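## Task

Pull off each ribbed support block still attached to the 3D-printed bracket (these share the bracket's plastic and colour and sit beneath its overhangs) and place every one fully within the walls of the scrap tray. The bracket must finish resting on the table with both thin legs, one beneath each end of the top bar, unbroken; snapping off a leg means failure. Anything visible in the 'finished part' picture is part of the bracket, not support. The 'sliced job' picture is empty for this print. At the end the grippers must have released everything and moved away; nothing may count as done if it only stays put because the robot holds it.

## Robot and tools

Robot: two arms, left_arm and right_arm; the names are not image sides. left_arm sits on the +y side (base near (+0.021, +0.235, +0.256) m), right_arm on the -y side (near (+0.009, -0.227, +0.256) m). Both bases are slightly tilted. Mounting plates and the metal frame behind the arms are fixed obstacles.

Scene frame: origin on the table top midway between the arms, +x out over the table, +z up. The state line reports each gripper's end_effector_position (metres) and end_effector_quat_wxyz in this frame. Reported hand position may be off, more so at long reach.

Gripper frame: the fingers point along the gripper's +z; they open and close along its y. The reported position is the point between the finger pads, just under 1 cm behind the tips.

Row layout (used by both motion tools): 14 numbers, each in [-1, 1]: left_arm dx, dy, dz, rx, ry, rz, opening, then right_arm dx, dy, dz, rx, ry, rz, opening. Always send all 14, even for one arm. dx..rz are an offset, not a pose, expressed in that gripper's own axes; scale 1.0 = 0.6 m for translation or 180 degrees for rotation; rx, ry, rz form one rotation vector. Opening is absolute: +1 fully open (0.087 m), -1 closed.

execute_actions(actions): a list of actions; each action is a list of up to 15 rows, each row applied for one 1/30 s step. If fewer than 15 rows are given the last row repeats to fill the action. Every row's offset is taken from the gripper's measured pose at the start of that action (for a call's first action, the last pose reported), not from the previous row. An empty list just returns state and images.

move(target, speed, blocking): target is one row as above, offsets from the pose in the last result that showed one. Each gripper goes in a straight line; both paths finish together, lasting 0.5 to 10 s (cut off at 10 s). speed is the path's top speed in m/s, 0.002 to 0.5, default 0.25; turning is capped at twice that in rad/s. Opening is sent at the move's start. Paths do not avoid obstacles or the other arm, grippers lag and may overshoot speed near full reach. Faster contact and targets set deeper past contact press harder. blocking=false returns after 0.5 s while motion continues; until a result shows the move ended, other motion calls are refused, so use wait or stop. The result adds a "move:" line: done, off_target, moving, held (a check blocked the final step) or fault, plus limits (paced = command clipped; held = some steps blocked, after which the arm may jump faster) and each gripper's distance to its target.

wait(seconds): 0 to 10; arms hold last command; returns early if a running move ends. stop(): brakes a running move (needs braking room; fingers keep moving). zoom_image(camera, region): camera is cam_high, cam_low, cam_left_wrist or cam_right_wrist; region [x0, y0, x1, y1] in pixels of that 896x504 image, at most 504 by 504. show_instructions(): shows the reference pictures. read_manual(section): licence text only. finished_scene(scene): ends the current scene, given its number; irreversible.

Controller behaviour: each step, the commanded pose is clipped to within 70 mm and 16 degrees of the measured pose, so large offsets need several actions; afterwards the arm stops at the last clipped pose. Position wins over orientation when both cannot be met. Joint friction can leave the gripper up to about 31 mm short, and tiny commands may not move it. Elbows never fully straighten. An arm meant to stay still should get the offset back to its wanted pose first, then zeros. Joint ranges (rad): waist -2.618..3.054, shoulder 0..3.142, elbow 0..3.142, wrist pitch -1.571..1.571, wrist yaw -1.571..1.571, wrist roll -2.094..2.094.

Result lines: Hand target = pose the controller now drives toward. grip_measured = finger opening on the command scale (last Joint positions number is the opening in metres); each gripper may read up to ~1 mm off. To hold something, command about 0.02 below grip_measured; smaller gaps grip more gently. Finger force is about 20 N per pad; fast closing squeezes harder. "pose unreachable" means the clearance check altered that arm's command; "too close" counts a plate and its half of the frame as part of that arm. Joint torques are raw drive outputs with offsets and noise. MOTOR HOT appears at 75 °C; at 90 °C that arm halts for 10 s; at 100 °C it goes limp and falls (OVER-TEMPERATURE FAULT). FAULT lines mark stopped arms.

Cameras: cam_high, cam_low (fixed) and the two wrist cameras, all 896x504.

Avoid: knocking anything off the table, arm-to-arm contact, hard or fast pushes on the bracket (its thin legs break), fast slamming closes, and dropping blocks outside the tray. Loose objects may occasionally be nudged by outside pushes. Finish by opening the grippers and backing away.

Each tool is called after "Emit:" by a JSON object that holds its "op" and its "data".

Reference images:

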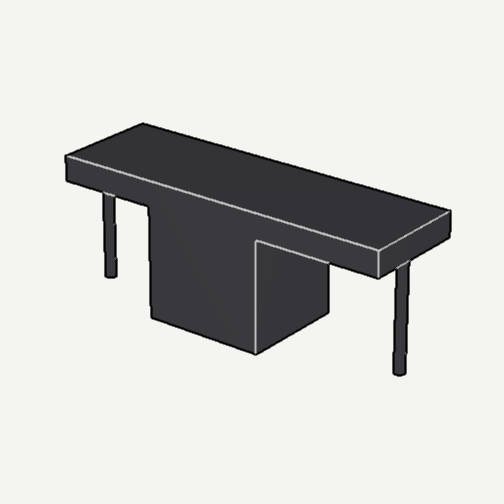

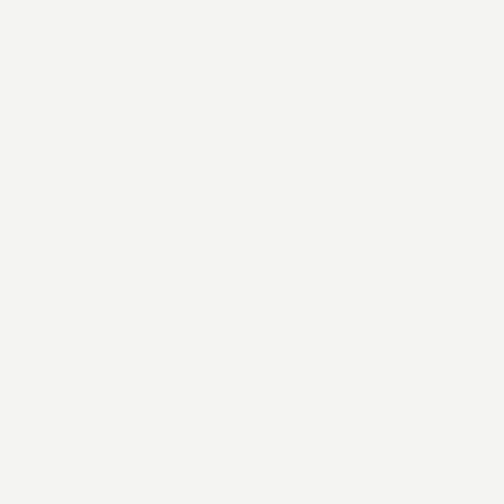

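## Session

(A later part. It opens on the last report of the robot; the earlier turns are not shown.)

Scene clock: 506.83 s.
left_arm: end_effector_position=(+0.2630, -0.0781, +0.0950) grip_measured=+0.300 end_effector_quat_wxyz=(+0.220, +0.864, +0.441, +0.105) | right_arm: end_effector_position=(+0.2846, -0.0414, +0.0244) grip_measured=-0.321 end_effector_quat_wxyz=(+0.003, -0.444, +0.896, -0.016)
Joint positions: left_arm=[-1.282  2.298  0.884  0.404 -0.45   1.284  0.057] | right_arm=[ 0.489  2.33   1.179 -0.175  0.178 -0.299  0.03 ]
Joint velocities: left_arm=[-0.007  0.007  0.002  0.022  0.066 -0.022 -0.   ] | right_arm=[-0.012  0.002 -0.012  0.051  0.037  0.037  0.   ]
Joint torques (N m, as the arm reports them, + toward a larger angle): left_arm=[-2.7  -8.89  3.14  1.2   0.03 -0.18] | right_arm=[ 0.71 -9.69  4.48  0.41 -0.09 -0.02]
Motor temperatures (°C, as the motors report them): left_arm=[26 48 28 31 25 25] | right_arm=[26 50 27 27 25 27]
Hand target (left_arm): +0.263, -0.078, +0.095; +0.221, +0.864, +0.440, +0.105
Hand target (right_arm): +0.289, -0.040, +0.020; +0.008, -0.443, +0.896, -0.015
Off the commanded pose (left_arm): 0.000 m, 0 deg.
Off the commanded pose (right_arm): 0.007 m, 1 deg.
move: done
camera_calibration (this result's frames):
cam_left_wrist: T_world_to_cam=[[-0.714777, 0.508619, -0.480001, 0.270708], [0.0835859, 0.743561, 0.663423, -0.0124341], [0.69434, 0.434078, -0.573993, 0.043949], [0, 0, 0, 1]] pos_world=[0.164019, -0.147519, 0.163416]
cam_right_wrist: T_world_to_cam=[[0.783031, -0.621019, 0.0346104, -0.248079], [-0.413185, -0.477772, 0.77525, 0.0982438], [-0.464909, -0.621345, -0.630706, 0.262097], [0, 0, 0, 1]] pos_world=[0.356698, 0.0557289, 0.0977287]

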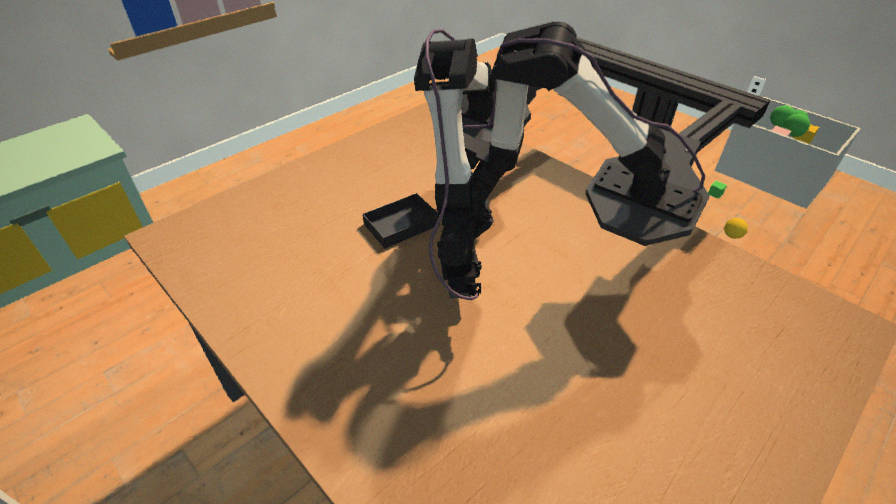

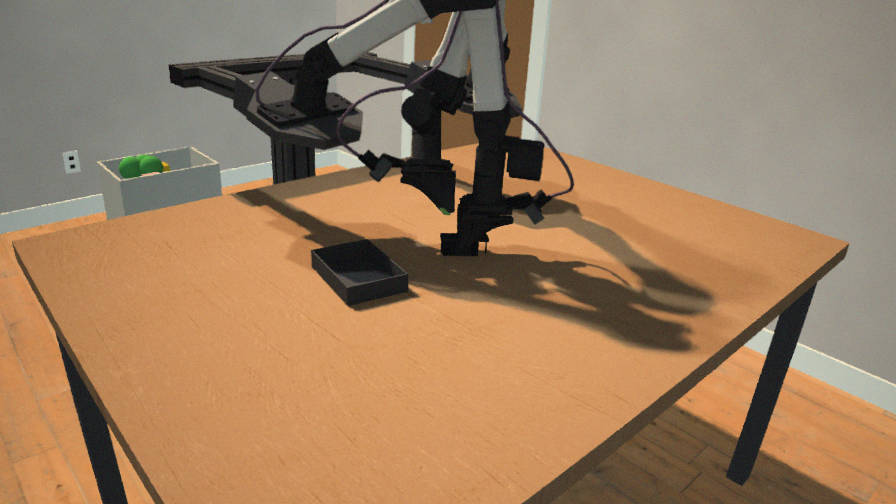

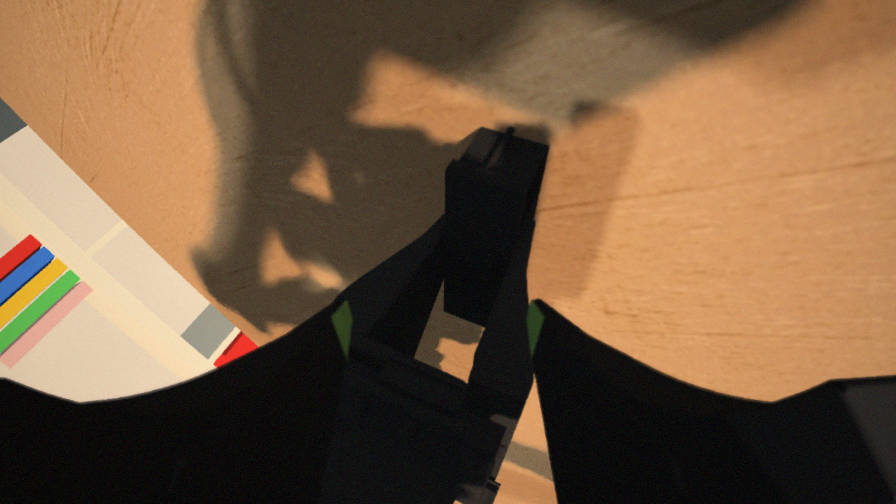

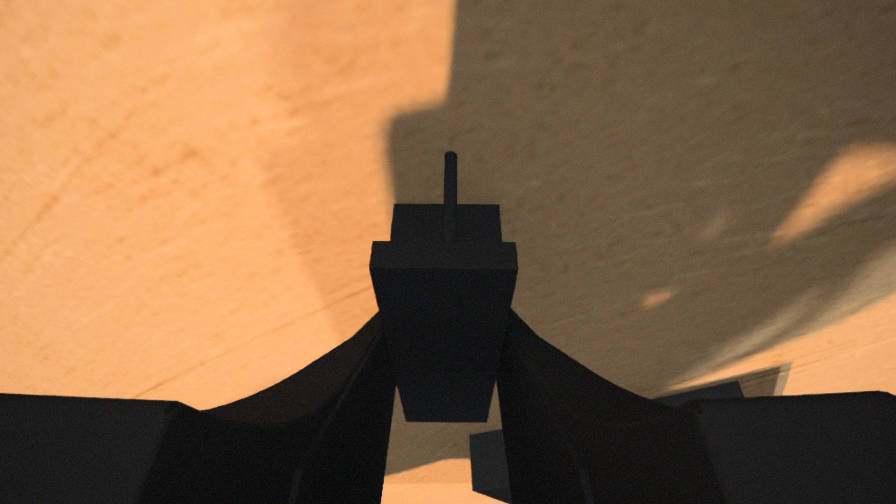

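Emit:
{"op": "execute_actions", "data": {"actions": [[[0,0,0,0,0,0,0.3,0,0,0,0,0,0,-0.31],[0,0,0,0,0,0,0.3,0,0,0,0,0,0,-0.29],[0,0,0,0,0,0,0.3,0,0,0,0,0,0,-0.26],[0,0,0,0,0,0,0.3,0,0,0,0,0,0,-0.22],[0,0,0,0,0,0,0.3,0,0,0,0,0,0,-0.18],[0,0,0,0,0,0,0.3,0,0,0,0,0,0,-0.14],[0,0,0,0,0,0,0.3,0,0,0,0,0,0,-0.1],[0,0,0,0,0,0,0.3,0,0,0,0,0,0,-0.05],[0,0,0,0,0,0,0.3,0,0,0,0,0,0,0.0]]]}}

Emit:
{"op": "move", "data": {"target": [0,0,0,0,0,0,0.3,0,0,-0.075,0,0,0,0.0], "speed": 0.08}}

Scene clock: 511.43 s.
left_arm: end_effector_position=(+0.2630, -0.0781, +0.0950) grip_measured=+0.300 end_effector_quat_wxyz=(+0.220, +0.864, +0.441, +0.105) | right_arm: end_effector_position=(+0.2846, -0.0413, +0.0243) grip_measured=+0.000 end_effector_quat_wxyz=(+0.003, -0.444, +0.896, -0.016)
Joint positions: left_arm=[-1.282  2.298  0.884  0.404 -0.45   1.284  0.057] | right_arm=[ 0.489  2.33   1.179 -0.174  0.178 -0.299  0.044]
Joint velocities: left_arm=[ 0.002 -0.007 -0.022 -0.022  0.081 -0.051 -0.   ] | right_arm=[ 0.007 -0.007 -0.007 -0.022 -0.125  0.022 -0.   ]
Joint torques (N m, as the arm reports them, + toward a larger angle): left_arm=[-2.67 -8.94  3.2   1.18  0.06 -0.22] | right_arm=[  1.21 -10.92   2.93   0.33  -0.11   0.04]
Motor temperatures (°C, as the motors report them): left_arm=[26 48 28 31 25 25] | right_arm=[26 50 27 27 25 27]
Hand target (left_arm): +0.263, -0.078, +0.095; +0.220, +0.864, +0.441, +0.105
Hand target (right_arm): +0.285, -0.041, +0.024; +0.003, -0.444, +0.896, -0.016
Off the commanded pose (left_arm): 0.000 m, 0 deg.
Off the commanded pose (right_arm): 0.000 m, 0 deg.
camera_calibration (this result's frames):
cam_left_wrist: T_world_to_cam=[[-0.714777, 0.508619, -0.480001, 0.270708], [0.0835859, 0.743561, 0.663423, -0.0124341], [0.69434, 0.434078, -0.573993, 0.043949], [0, 0, 0, 1]] pos_world=[0.164019, -0.147519, 0.163416]
cam_right_wrist: T_world_to_cam=[[0.782986, -0.62107, 0.0347144, -0.248094], [-0.41345, -0.477919, 0.775018, 0.0983878], [-0.46475, -0.621181, -0.630985, 0.262125], [0, 0, 0, 1]] pos_world=[0.356755, 0.0557649, 0.0977573]

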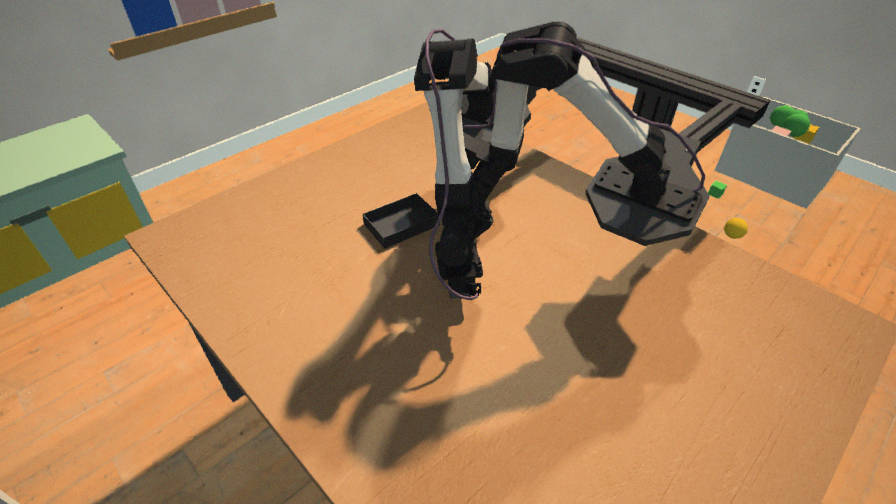

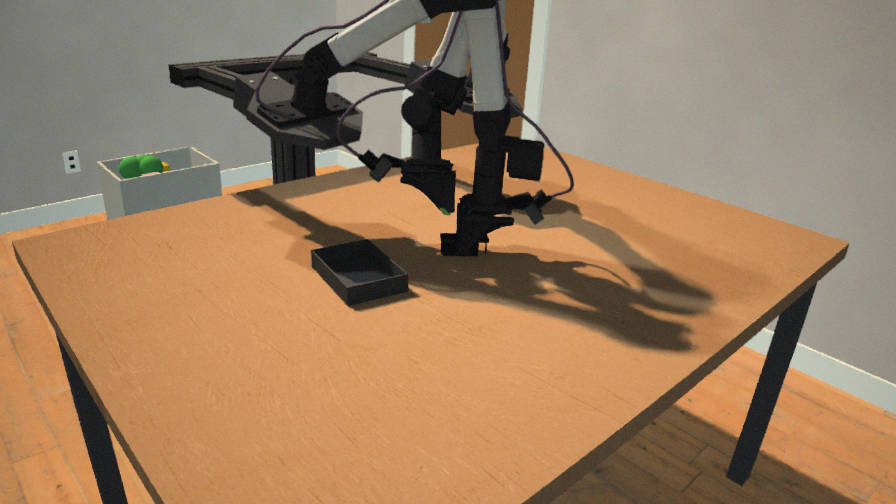

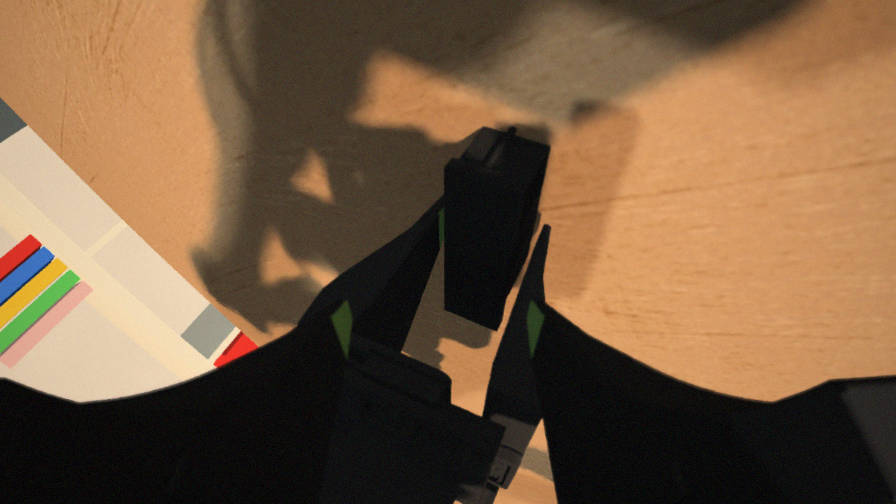

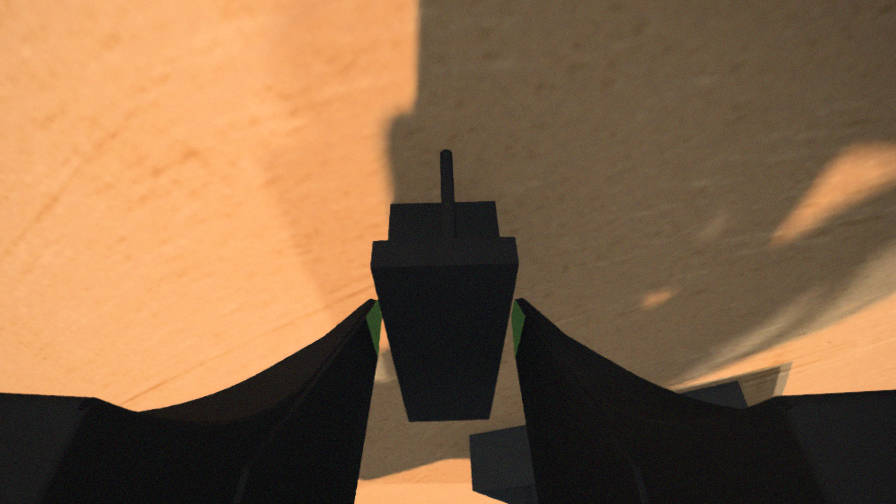

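Scene clock: 512.50 s.
left_arm: end_effector_position=(+0.2630, -0.0781, +0.0950) grip_measured=+0.300 end_effector_quat_wxyz=(+0.220, +0.864, +0.441, +0.105) | right_arm: end_effector_position=(+0.2961, -0.0353, +0.0684) grip_measured=+0.000 end_effector_quat_wxyz=(+0.018, -0.441, +0.897, -0.012)
Joint positions: left_arm=[-1.282  2.298  0.884  0.404 -0.45   1.284  0.057] | right_arm=[ 0.5    2.186  1.161 -0.271  0.178 -0.288  0.044]
Joint velocities: left_arm=[ 0.007 -0.007  0.012  0.022 -0.022 -0.037 -0.   ] | right_arm=[ 0.002  0.017 -0.032  0.037 -0.051  0.007  0.002]
Joint torques (N m, as the arm reports them, + toward a larger angle): left_arm=[-2.67 -8.93  3.15  1.19  0.04 -0.18] | right_arm=[  2.12 -11.42   1.54   0.27  -0.01   0.09]
Motor temperatures (°C, as the motors report them): left_arm=[26 48 28 31 25 25] | right_arm=[26 50 27 27 25 27]
Hand target (left_arm): +0.263, -0.078, +0.095; +0.220, +0.864, +0.441, +0.105
Hand target (right_arm): +0.284, -0.041, +0.069; +0.004, -0.444, +0.896, -0.016
Off the commanded pose (left_arm): 0.000 m, 0 deg.
Off the commanded pose (right_arm): 0.013 m, 2 deg.
move: off_target (right_arm)
camera_calibration (this result's frames):
cam_left_wrist: T_world_to_cam=[[-0.714777, 0.508619, -0.480001, 0.270708], [0.0835859, 0.743561, 0.663423, -0.0124341], [0.69434, 0.434078, -0.573993, 0.043949], [0, 0, 0, 1]] pos_world=[0.164019, -0.147519, 0.163416]
cam_right_wrist: T_world_to_cam=[[0.778994, -0.625751, 0.0400493, -0.254244], [-0.433355, -0.491118, 0.755649, 0.0786203], [-0.45318, -0.606002, -0.653751, 0.297636], [0, 0, 0, 1]] pos_world=[0.367008, 0.0598863, 0.145353]

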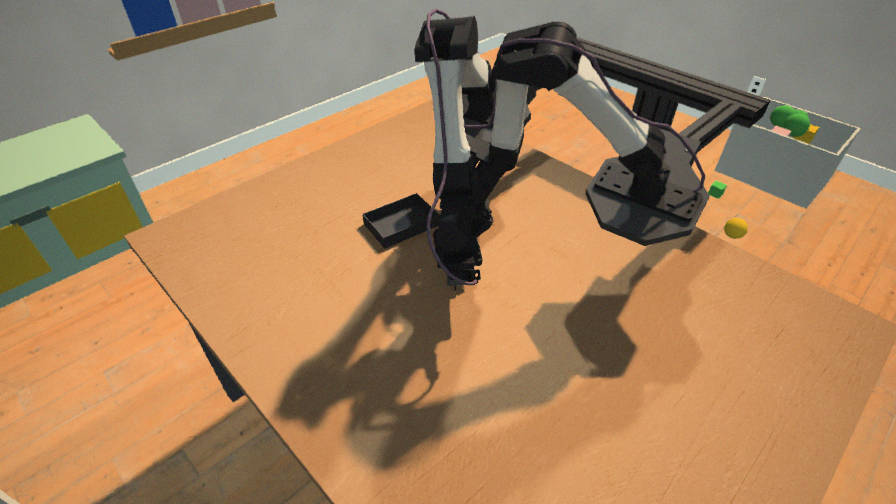

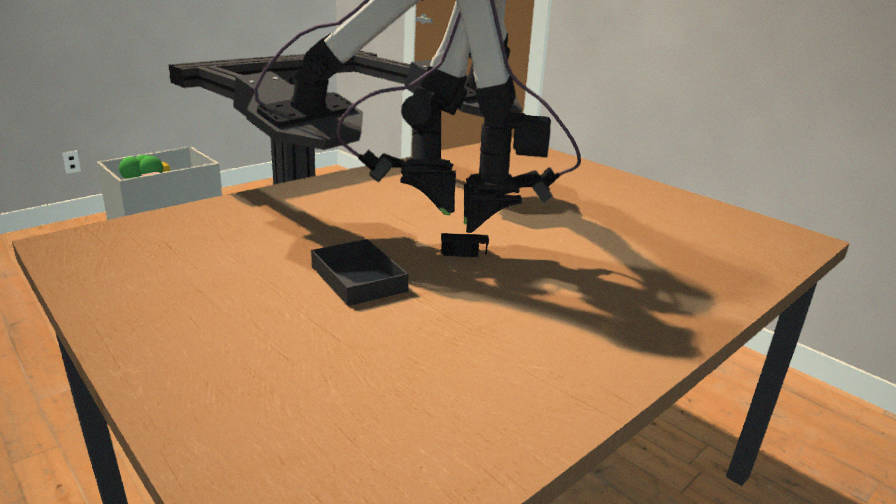

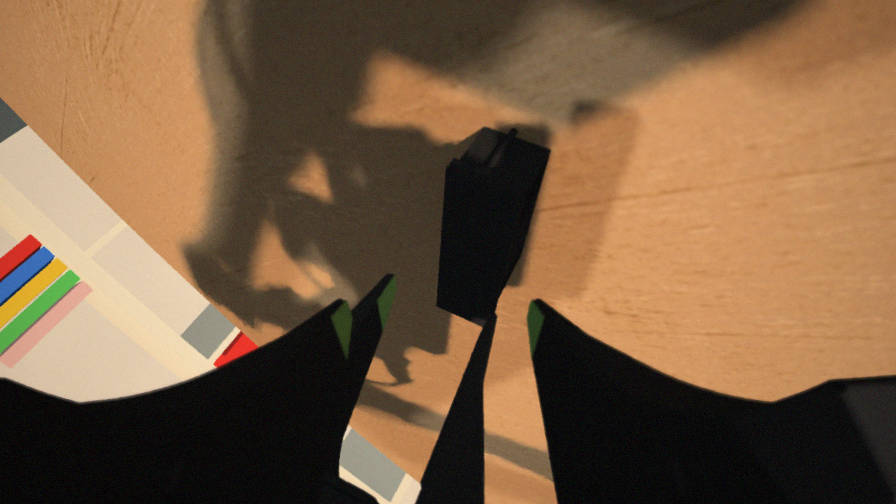

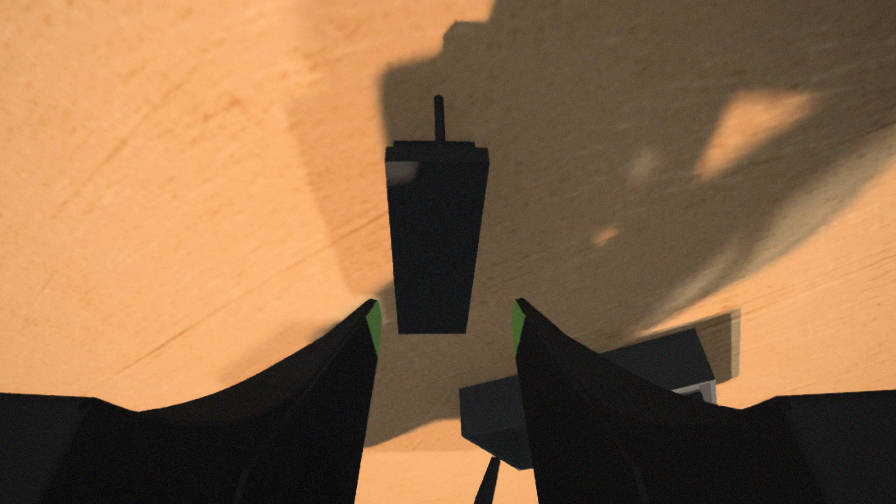

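Emit:
{"op": "move", "data": {"target": [0,0,0,0,0,0,0.3,0.08,-0.223,-0.087,0,0,0,0.0], "speed": 0.2}}

Scene clock: 520.67 s.
left_arm: end_effector_position=(+0.2630, -0.0781, +0.0950) grip_measured=+0.300 end_effector_quat_wxyz=(+0.220, +0.864, +0.441, +0.105) | right_arm: end_effector_position=(+0.3636, -0.1559, +0.1184) grip_measured=+0.000 end_effector_quat_wxyz=(+0.009, -0.438, +0.899, -0.014)
Joint positions: left_arm=[-1.282  2.298  0.884  0.404 -0.45   1.284  0.057] | right_arm=[ 0.14   2.008  1.187 -0.449  0.08  -0.626  0.044]
Joint velocities: left_arm=[-0.002 -0.017  0.017 -0.037  0.007 -0.007 -0.   ] | right_arm=[-0.017  0.007  0.007 -0.066 -0.022  0.007 -0.001]
Joint torques (N m, as the arm reports them, + toward a larger angle): left_arm=[-2.73 -8.93  3.19  1.15  0.02 -0.19] | right_arm=[  0.01 -11.32   6.62   0.27  -0.19  -0.05]
Motor temperatures (°C, as the motors report them): left_arm=[26 48 28 31 25 25] | right_arm=[26 51 27 27 25 27]
Hand target (left_arm): +0.263, -0.078, +0.095; +0.220, +0.864, +0.441, +0.105
Hand target (right_arm): +0.372, -0.154, +0.124; +0.017, -0.441, +0.897, -0.012
Off the commanded pose (left_arm): 0.000 m, 0 deg.
Off the commanded pose (right_arm): 0.009 m, 1 deg.
move: done
camera_calibration (this result's frames):
cam_left_wrist: T_world_to_cam=[[-0.714777, 0.508619, -0.480001, 0.270708], [0.0835859, 0.743561, 0.663423, -0.0124341], [0.69434, 0.434078, -0.573993, 0.043949], [0, 0, 0, 1]] pos_world=[0.164019, -0.147519, 0.163416]
cam_right_wrist: T_world_to_cam=[[0.774553, -0.631475, 0.0361444, -0.383113], [-0.426279, -0.478939, 0.767401, 0.00880458], [-0.467284, -0.6098, -0.640148, 0.290767], [0, 0, 0, 1]] pos_world=[0.436365, -0.0604002, 0.193224]

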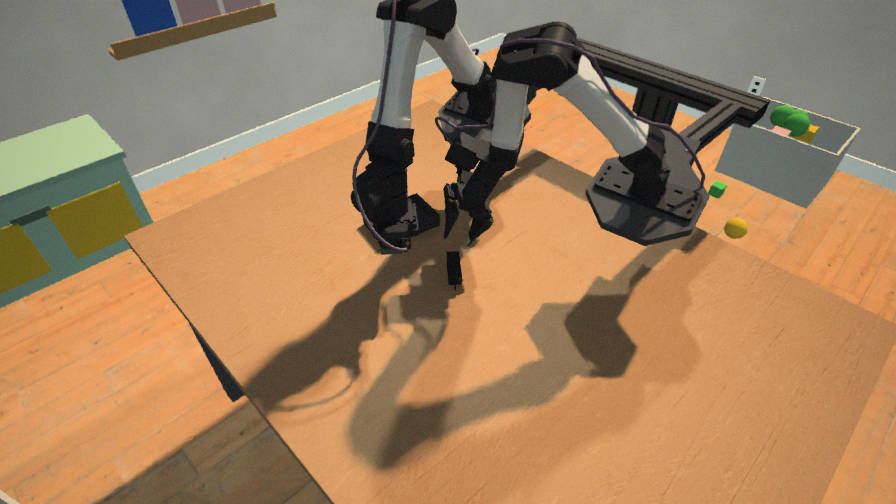

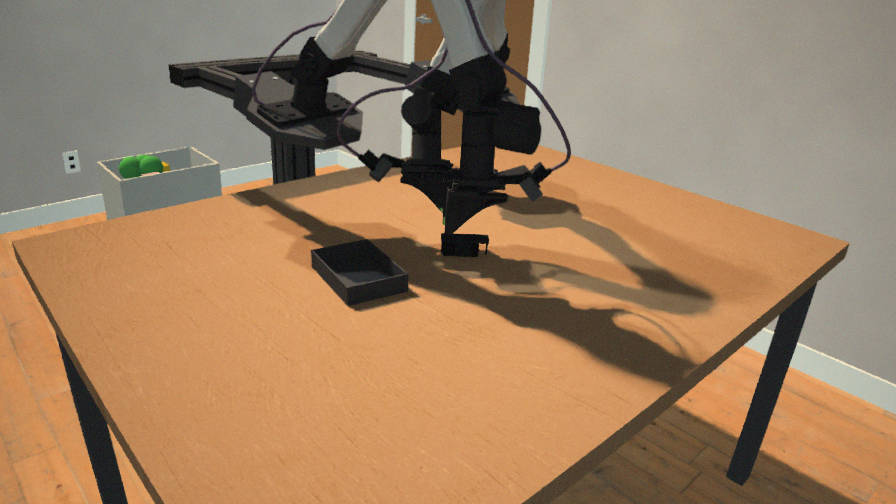

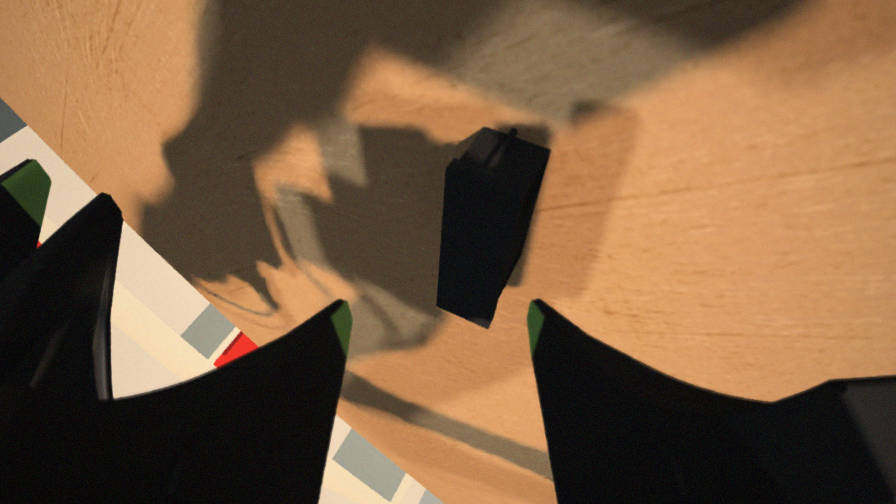

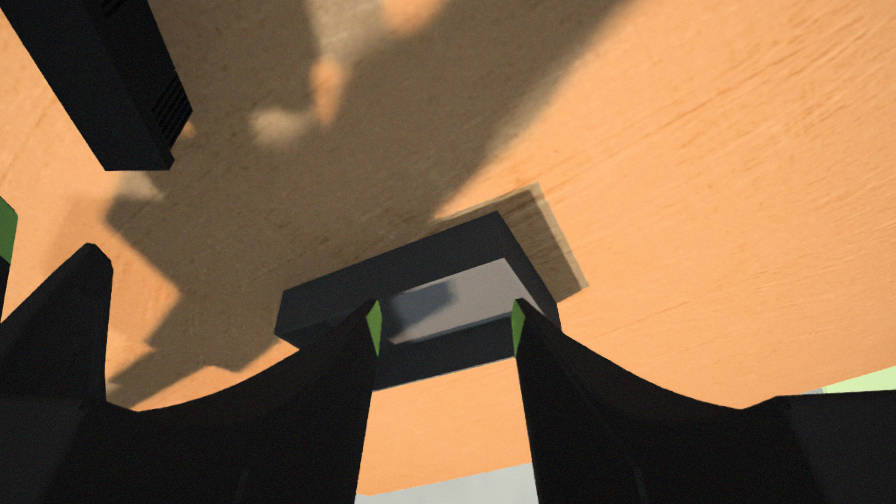

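Emit:
{"op": "zoom_image", "data": {"camera": "cam_right_wrist", "region": [0, 0, 240, 200]}}

Emit:
{"op": "zoom_image", "data": {"camera": "cam_low", "region": [420, 215, 510, 270]}}

Region (0, 0, 240, 200) of cam_right_wrist's 896x504 image, scaled by 2.100, with more detail than that image has.

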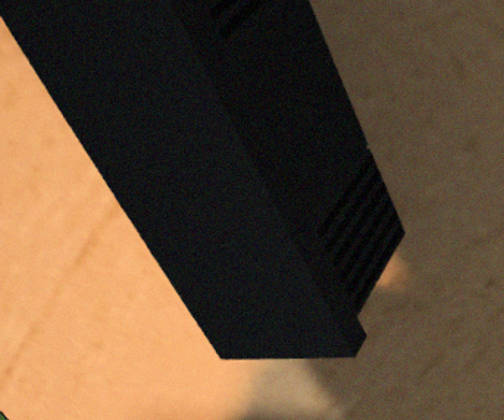

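Region (420, 215, 510, 270) of cam_low's 896x504 image, scaled by 5.600, with more detail than that image has.

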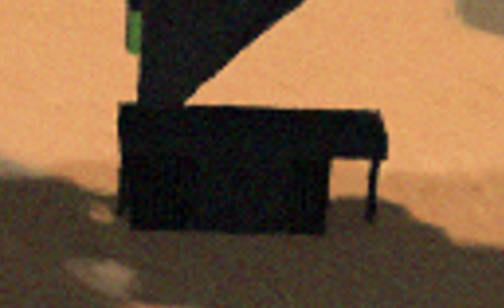

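Emit:
{"op": "zoom_image", "data": {"camera": "cam_left_wrist", "region": [400, 110, 600, 350]}}

Region (400, 110, 600, 350) of cam_left_wrist's 896x504 image, scaled by 2.100, with more detail than that image has.

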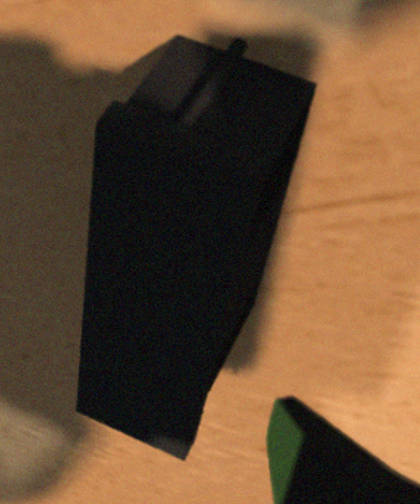

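Emit:
{"op": "move", "data": {"target": [0.0723,0.0038,0.0388,0.157,0,0.015,0.1,0.118,-0.025,-0.102,-0.430,-0.316,0.328,0.1], "speed": 0.3}}

Scene clock: 613.77 s.
left_arm: end_effector_position=(+0.3009, -0.0549, +0.0830) grip_measured=+0.100 end_effector_quat_wxyz=(+0.013, +0.901, +0.433, +0.010) | right_arm: end_effector_position=(+0.3330, -0.2180, +0.1807) grip_measured=+0.100 end_effector_quat_wxyz=(+0.124, +0.154, +0.753, +0.628)
Joint positions: left_arm=[-1.105  2.375  1.366 -0.417 -0.274  1.343  0.048] | right_arm=[-0.662  2.553  1.462 -1.568 -1.473 -1.335  0.048]
Joint velocities: left_arm=[ 0.002 -0.002  0.022  0.007 -0.022 -0.037 -0.   ] | right_arm=[ 0.007 -0.002  0.007 -0.051  0.007 -0.095 -0.   ]
Joint torques (N m, as the arm reports them, + toward a larger angle): left_arm=[-1.76 -8.69  6.1   0.21  0.21 -0.1 ] | right_arm=[ -2.91 -10.09   1.35  -1.39  -0.35  -0.12]
Motor temperatures (°C, as the motors report them): left_arm=[26 48 29 31 25 25] | right_arm=[26 53 31 27 25 27]
Hand target (left_arm): +0.300, -0.050, +0.075; -0.001, +0.902, +0.432, +0.004
Hand target (right_arm): +0.332, -0.220, +0.180; +0.125, +0.164, +0.750, +0.628
Off the commanded pose (left_arm): 0.009 m, 2 deg.
Off the commanded pose (right_arm): 0.004 m, 11 deg.
joint sent to its limit (right arm) — the command would take joint 4 (wrist pitch) past its lower limit, so that joint was sent only as far as its limit.
move: off_target (right_arm)
camera_calibration (this result's frames):
cam_left_wrist: T_world_to_cam=[[-0.78253, 0.621323, -0.0400561, 0.270357], [0.372016, 0.518187, 0.770121, -0.132917], [0.499251, 0.587741, -0.636639, 0.0729531], [0, 0, 0, 1]] pos_world=[0.224588, -0.141981, 0.159636]
cam_right_wrist: T_world_to_cam=[[-0.0947249, -0.160614, -0.982461, 0.175314], [-0.878816, -0.450131, 0.15832, 0.185241], [-0.467665, 0.878399, -0.0985113, 0.505228], [0, 0, 0, 1]] pos_world=[0.415676, -0.332251, 0.192682]

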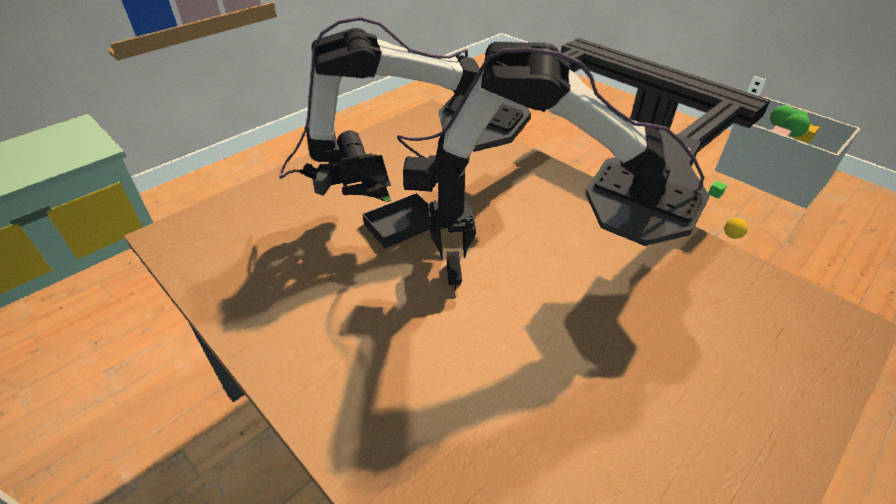

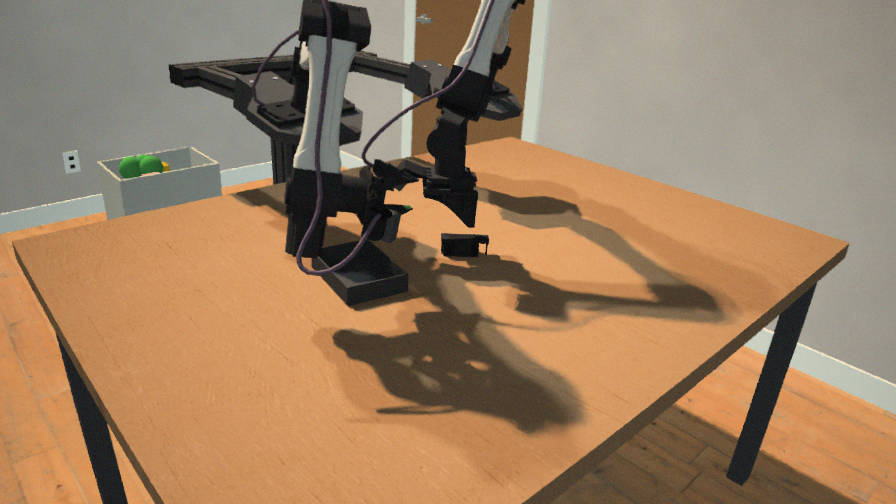

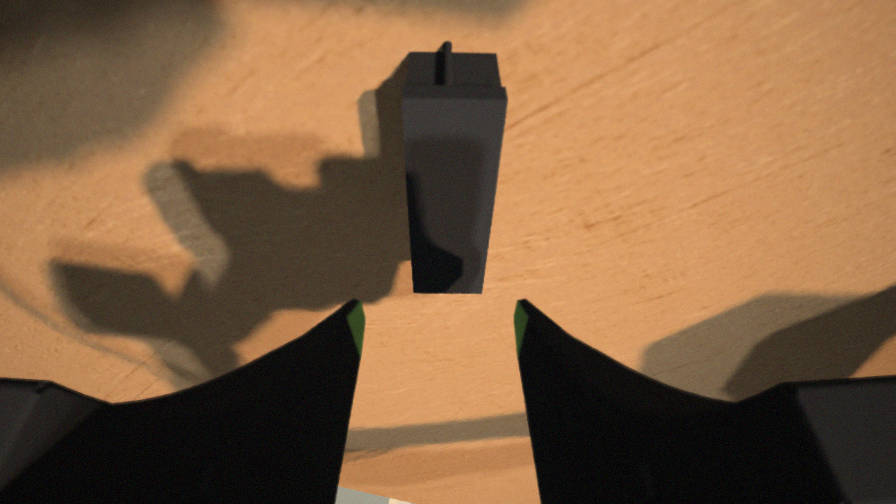

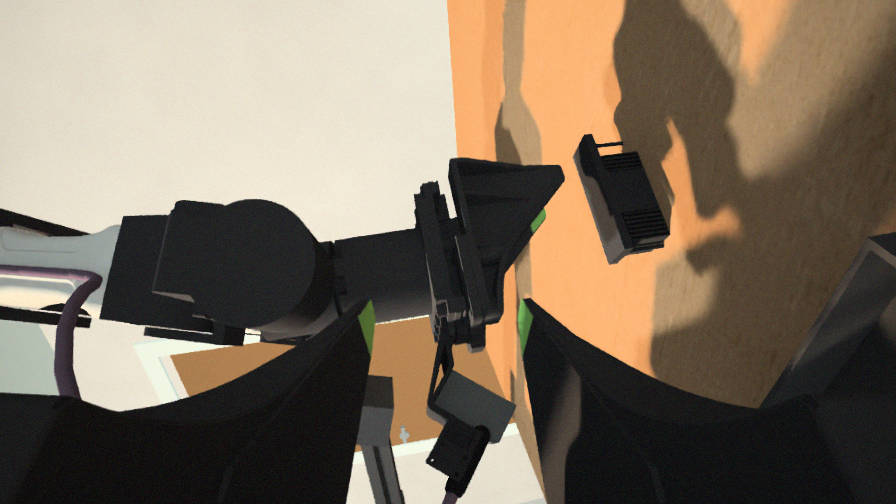

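Emit:
{"op": "move", "data": {"target": [0.0117,-0.003,0.092,0.0105,0,0,0.1,0,0,0,0.25,0,0,0.1], "speed": 0.15}}

Scene clock: 635.23 s.
left_arm: end_effector_position=(+0.3010, -0.0471, +0.0363) grip_measured=+0.100 end_effector_quat_wxyz=(-0.006, +0.904, +0.428, +0.005) | right_arm: end_effector_position=(+0.3430, -0.2238, +0.1812) grip_measured=+0.100 end_effector_quat_wxyz=(+0.077, +0.189, +0.935, +0.291)
Joint positions: left_arm=[-1.064  2.515  1.42  -0.359 -0.268  1.384  0.048] | right_arm=[-0.498  1.807  0.955 -0.364 -0.724  0.109  0.048]
Joint velocities: left_arm=[-0.012 -0.022  0.002 -0.037 -0.037 -0.022  0.   ] | right_arm=[ 0.002 -0.027 -0.012 -0.022  0.051 -0.051  0.001]
Joint torques (N m, as the arm reports them, + toward a larger angle): left_arm=[-1.7  -8.93  5.48  0.43  0.19 -0.1 ] | right_arm=[-0.61 -9.77  2.44  0.46 -0.34  0.07]
Motor temperatures (°C, as the motors report them): left_arm=[26 48 30 30 25 25] | right_arm=[26 52 29 28 25 27]
Hand target (left_arm): +0.305, -0.048, +0.028; -0.002, +0.902, +0.433, +0.003
Hand target (right_arm): +0.333, -0.218, +0.179; +0.062, +0.196, +0.935, +0.289
Off the commanded pose (left_arm): 0.010 m, 1 deg.
Off the commanded pose (right_arm): 0.012 m, 2 deg.
move: off_target (right_arm)
camera_calibration (this result's frames):
cam_left_wrist: T_world_to_cam=[[-0.777355, 0.629059, -0.0019794, 0.261151], [0.395555, 0.491246, 0.776024, -0.109591], [0.489137, 0.602464, -0.6307, 0.0421542], [0, 0, 0, 1]] pos_world=[0.225737, -0.13584, 0.112148]
cam_right_wrist: T_world_to_cam=[[-0.32783, -0.75307, -0.57045, 0.0485596], [-0.774866, -0.131105, 0.61838, 0.143727], [-0.540472, 0.644746, -0.540548, 0.567822], [0, 0, 0, 1]] pos_world=[0.43418, -0.310689, 0.245759]

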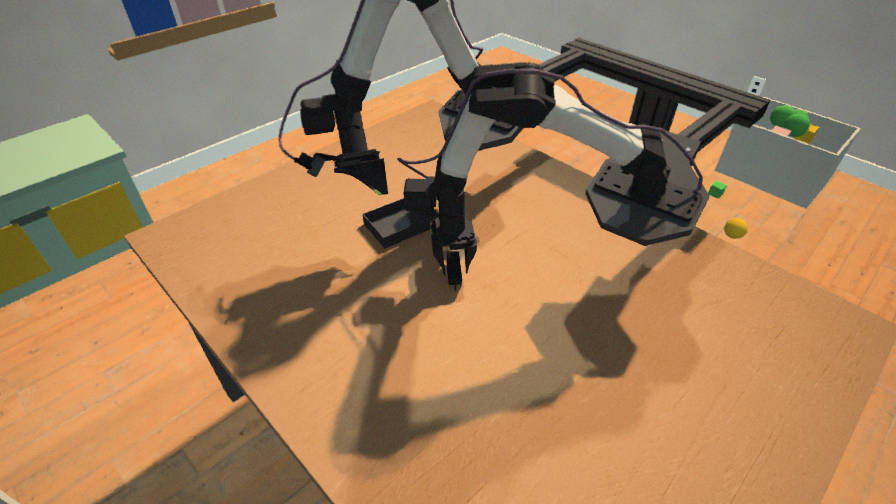

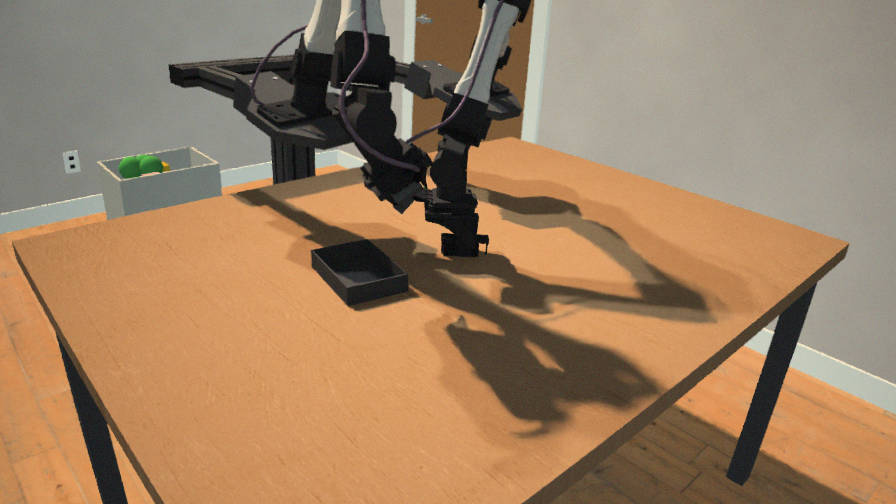

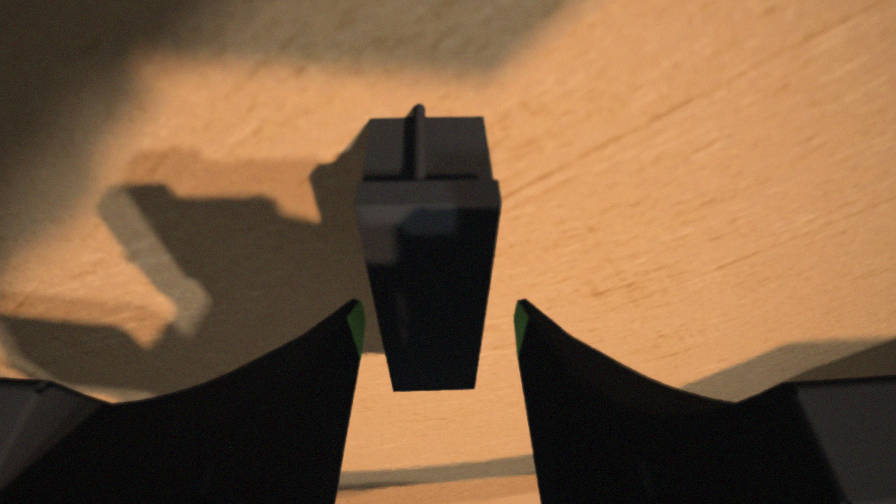

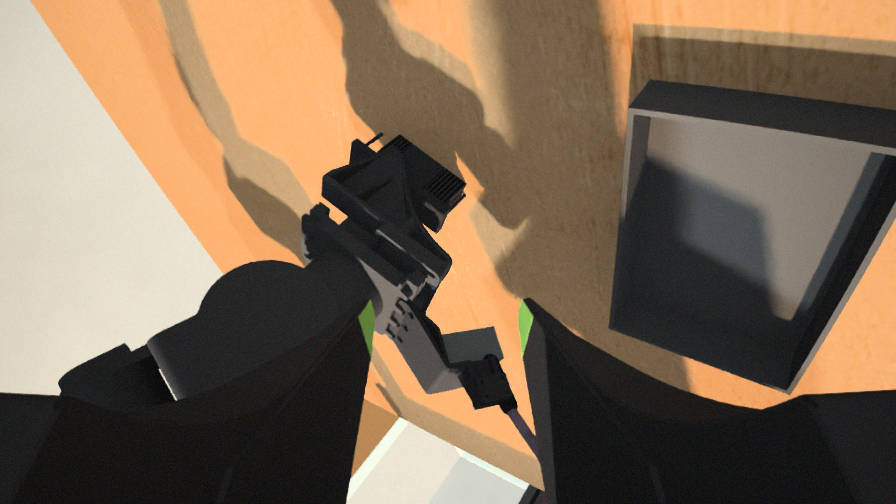

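Emit:
{"op": "move", "data": {"target": [-0.009,0.005,0.02,0,0,0,0.1,0,0,0,0,0,0,0.1], "speed": 0.03}}

Scene clock: 644.90 s.
left_arm: end_effector_position=(+0.2997, -0.0479, +0.0305) grip_measured=+0.100 end_effector_quat_wxyz=(-0.009, +0.904, +0.428, +0.004) | right_arm: end_effector_position=(+0.3430, -0.2241, +0.1810) grip_measured=+0.100 end_effector_quat_wxyz=(+0.077, +0.190, +0.935, +0.290)
Joint positions: left_arm=[-1.064  2.537  1.435 -0.359 -0.268  1.384  0.048] | right_arm=[-0.498  1.807  0.955 -0.364 -0.722  0.111  0.048]
Joint velocities: left_arm=[-0.002  0.002 -0.017  0.051 -0.022  0.007 -0.001] | right_arm=[ 0.007 -0.002  0.002  0.007 -0.066 -0.037 -0.   ]
Joint torques (N m, as the arm reports them, + toward a larger angle): left_arm=[-3.45 -9.06  5.52  0.35  0.1  -0.2 ] | right_arm=[-1.66 -9.05  4.83  0.54 -0.48 -0.01]
Motor temperatures (°C, as the motors report them): left_arm=[26 48 30 30 25 25] | right_arm=[26 51 29 28 25 27]
Hand target (left_arm): +0.300, -0.053, +0.024; -0.005, +0.903, +0.429, +0.005
Hand target (right_arm): +0.343, -0.224, +0.181; +0.077, +0.189, +0.935, +0.291
Off the commanded pose (left_arm): 0.008 m, 0 deg.
Off the commanded pose (right_arm): 0.000 m, 0 deg.
move: done
camera_calibration (this result's frames):
cam_left_wrist: T_world_to_cam=[[-0.77632, 0.630326, 0.0041848, 0.260179], [0.3995, 0.486874, 0.776758, -0.105631], [0.487573, 0.604684, -0.629785, 0.0401787], [0, 0, 0, 1]] pos_world=[0.224592, -0.136864, 0.106265]
cam_right_wrist: T_world_to_cam=[[-0.329793, -0.753597, -0.56862, 0.0484487], [-0.774128, -0.128867, 0.619774, 0.143763], [-0.540336, 0.644581, -0.540881, 0.56783], [0, 0, 0, 1]] pos_world=[0.434088, -0.310976, 0.245577]

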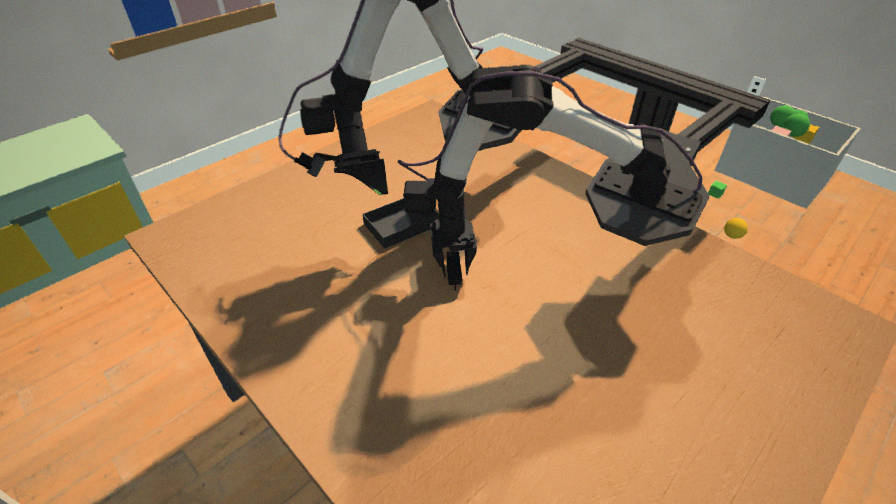

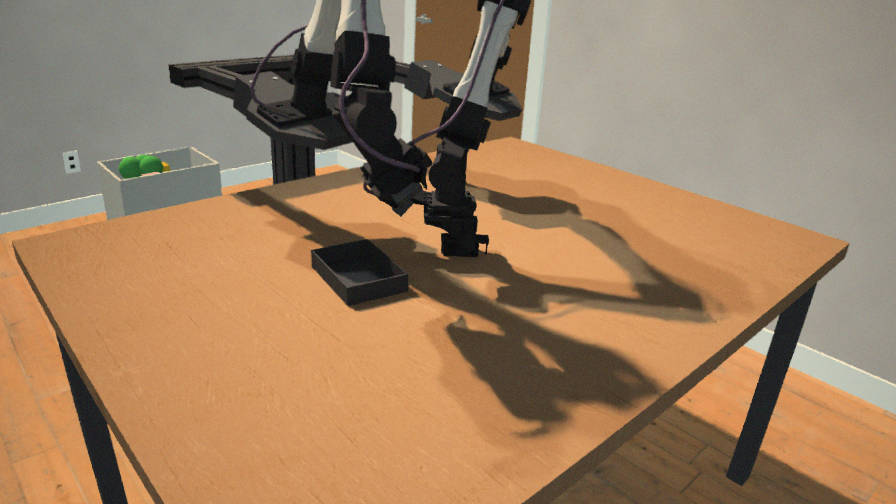

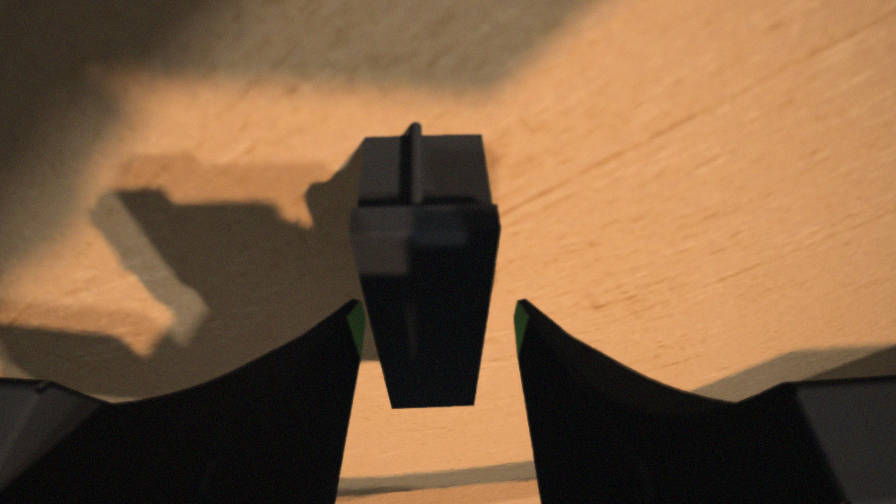

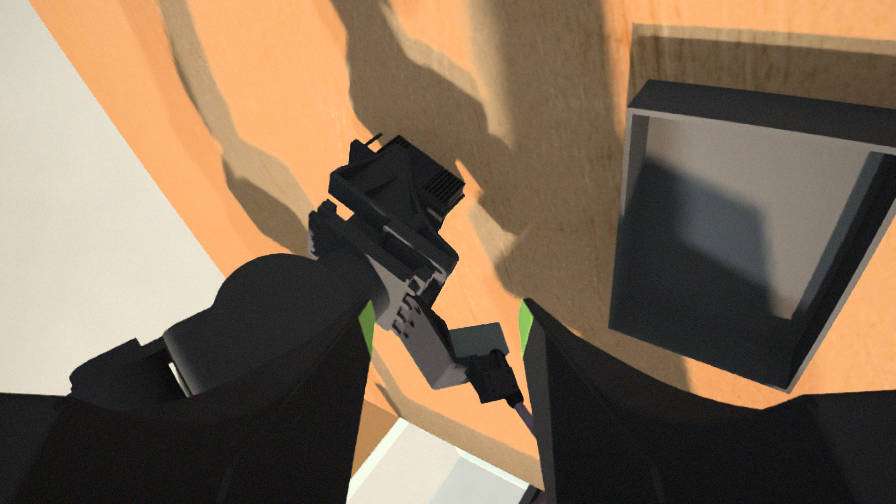

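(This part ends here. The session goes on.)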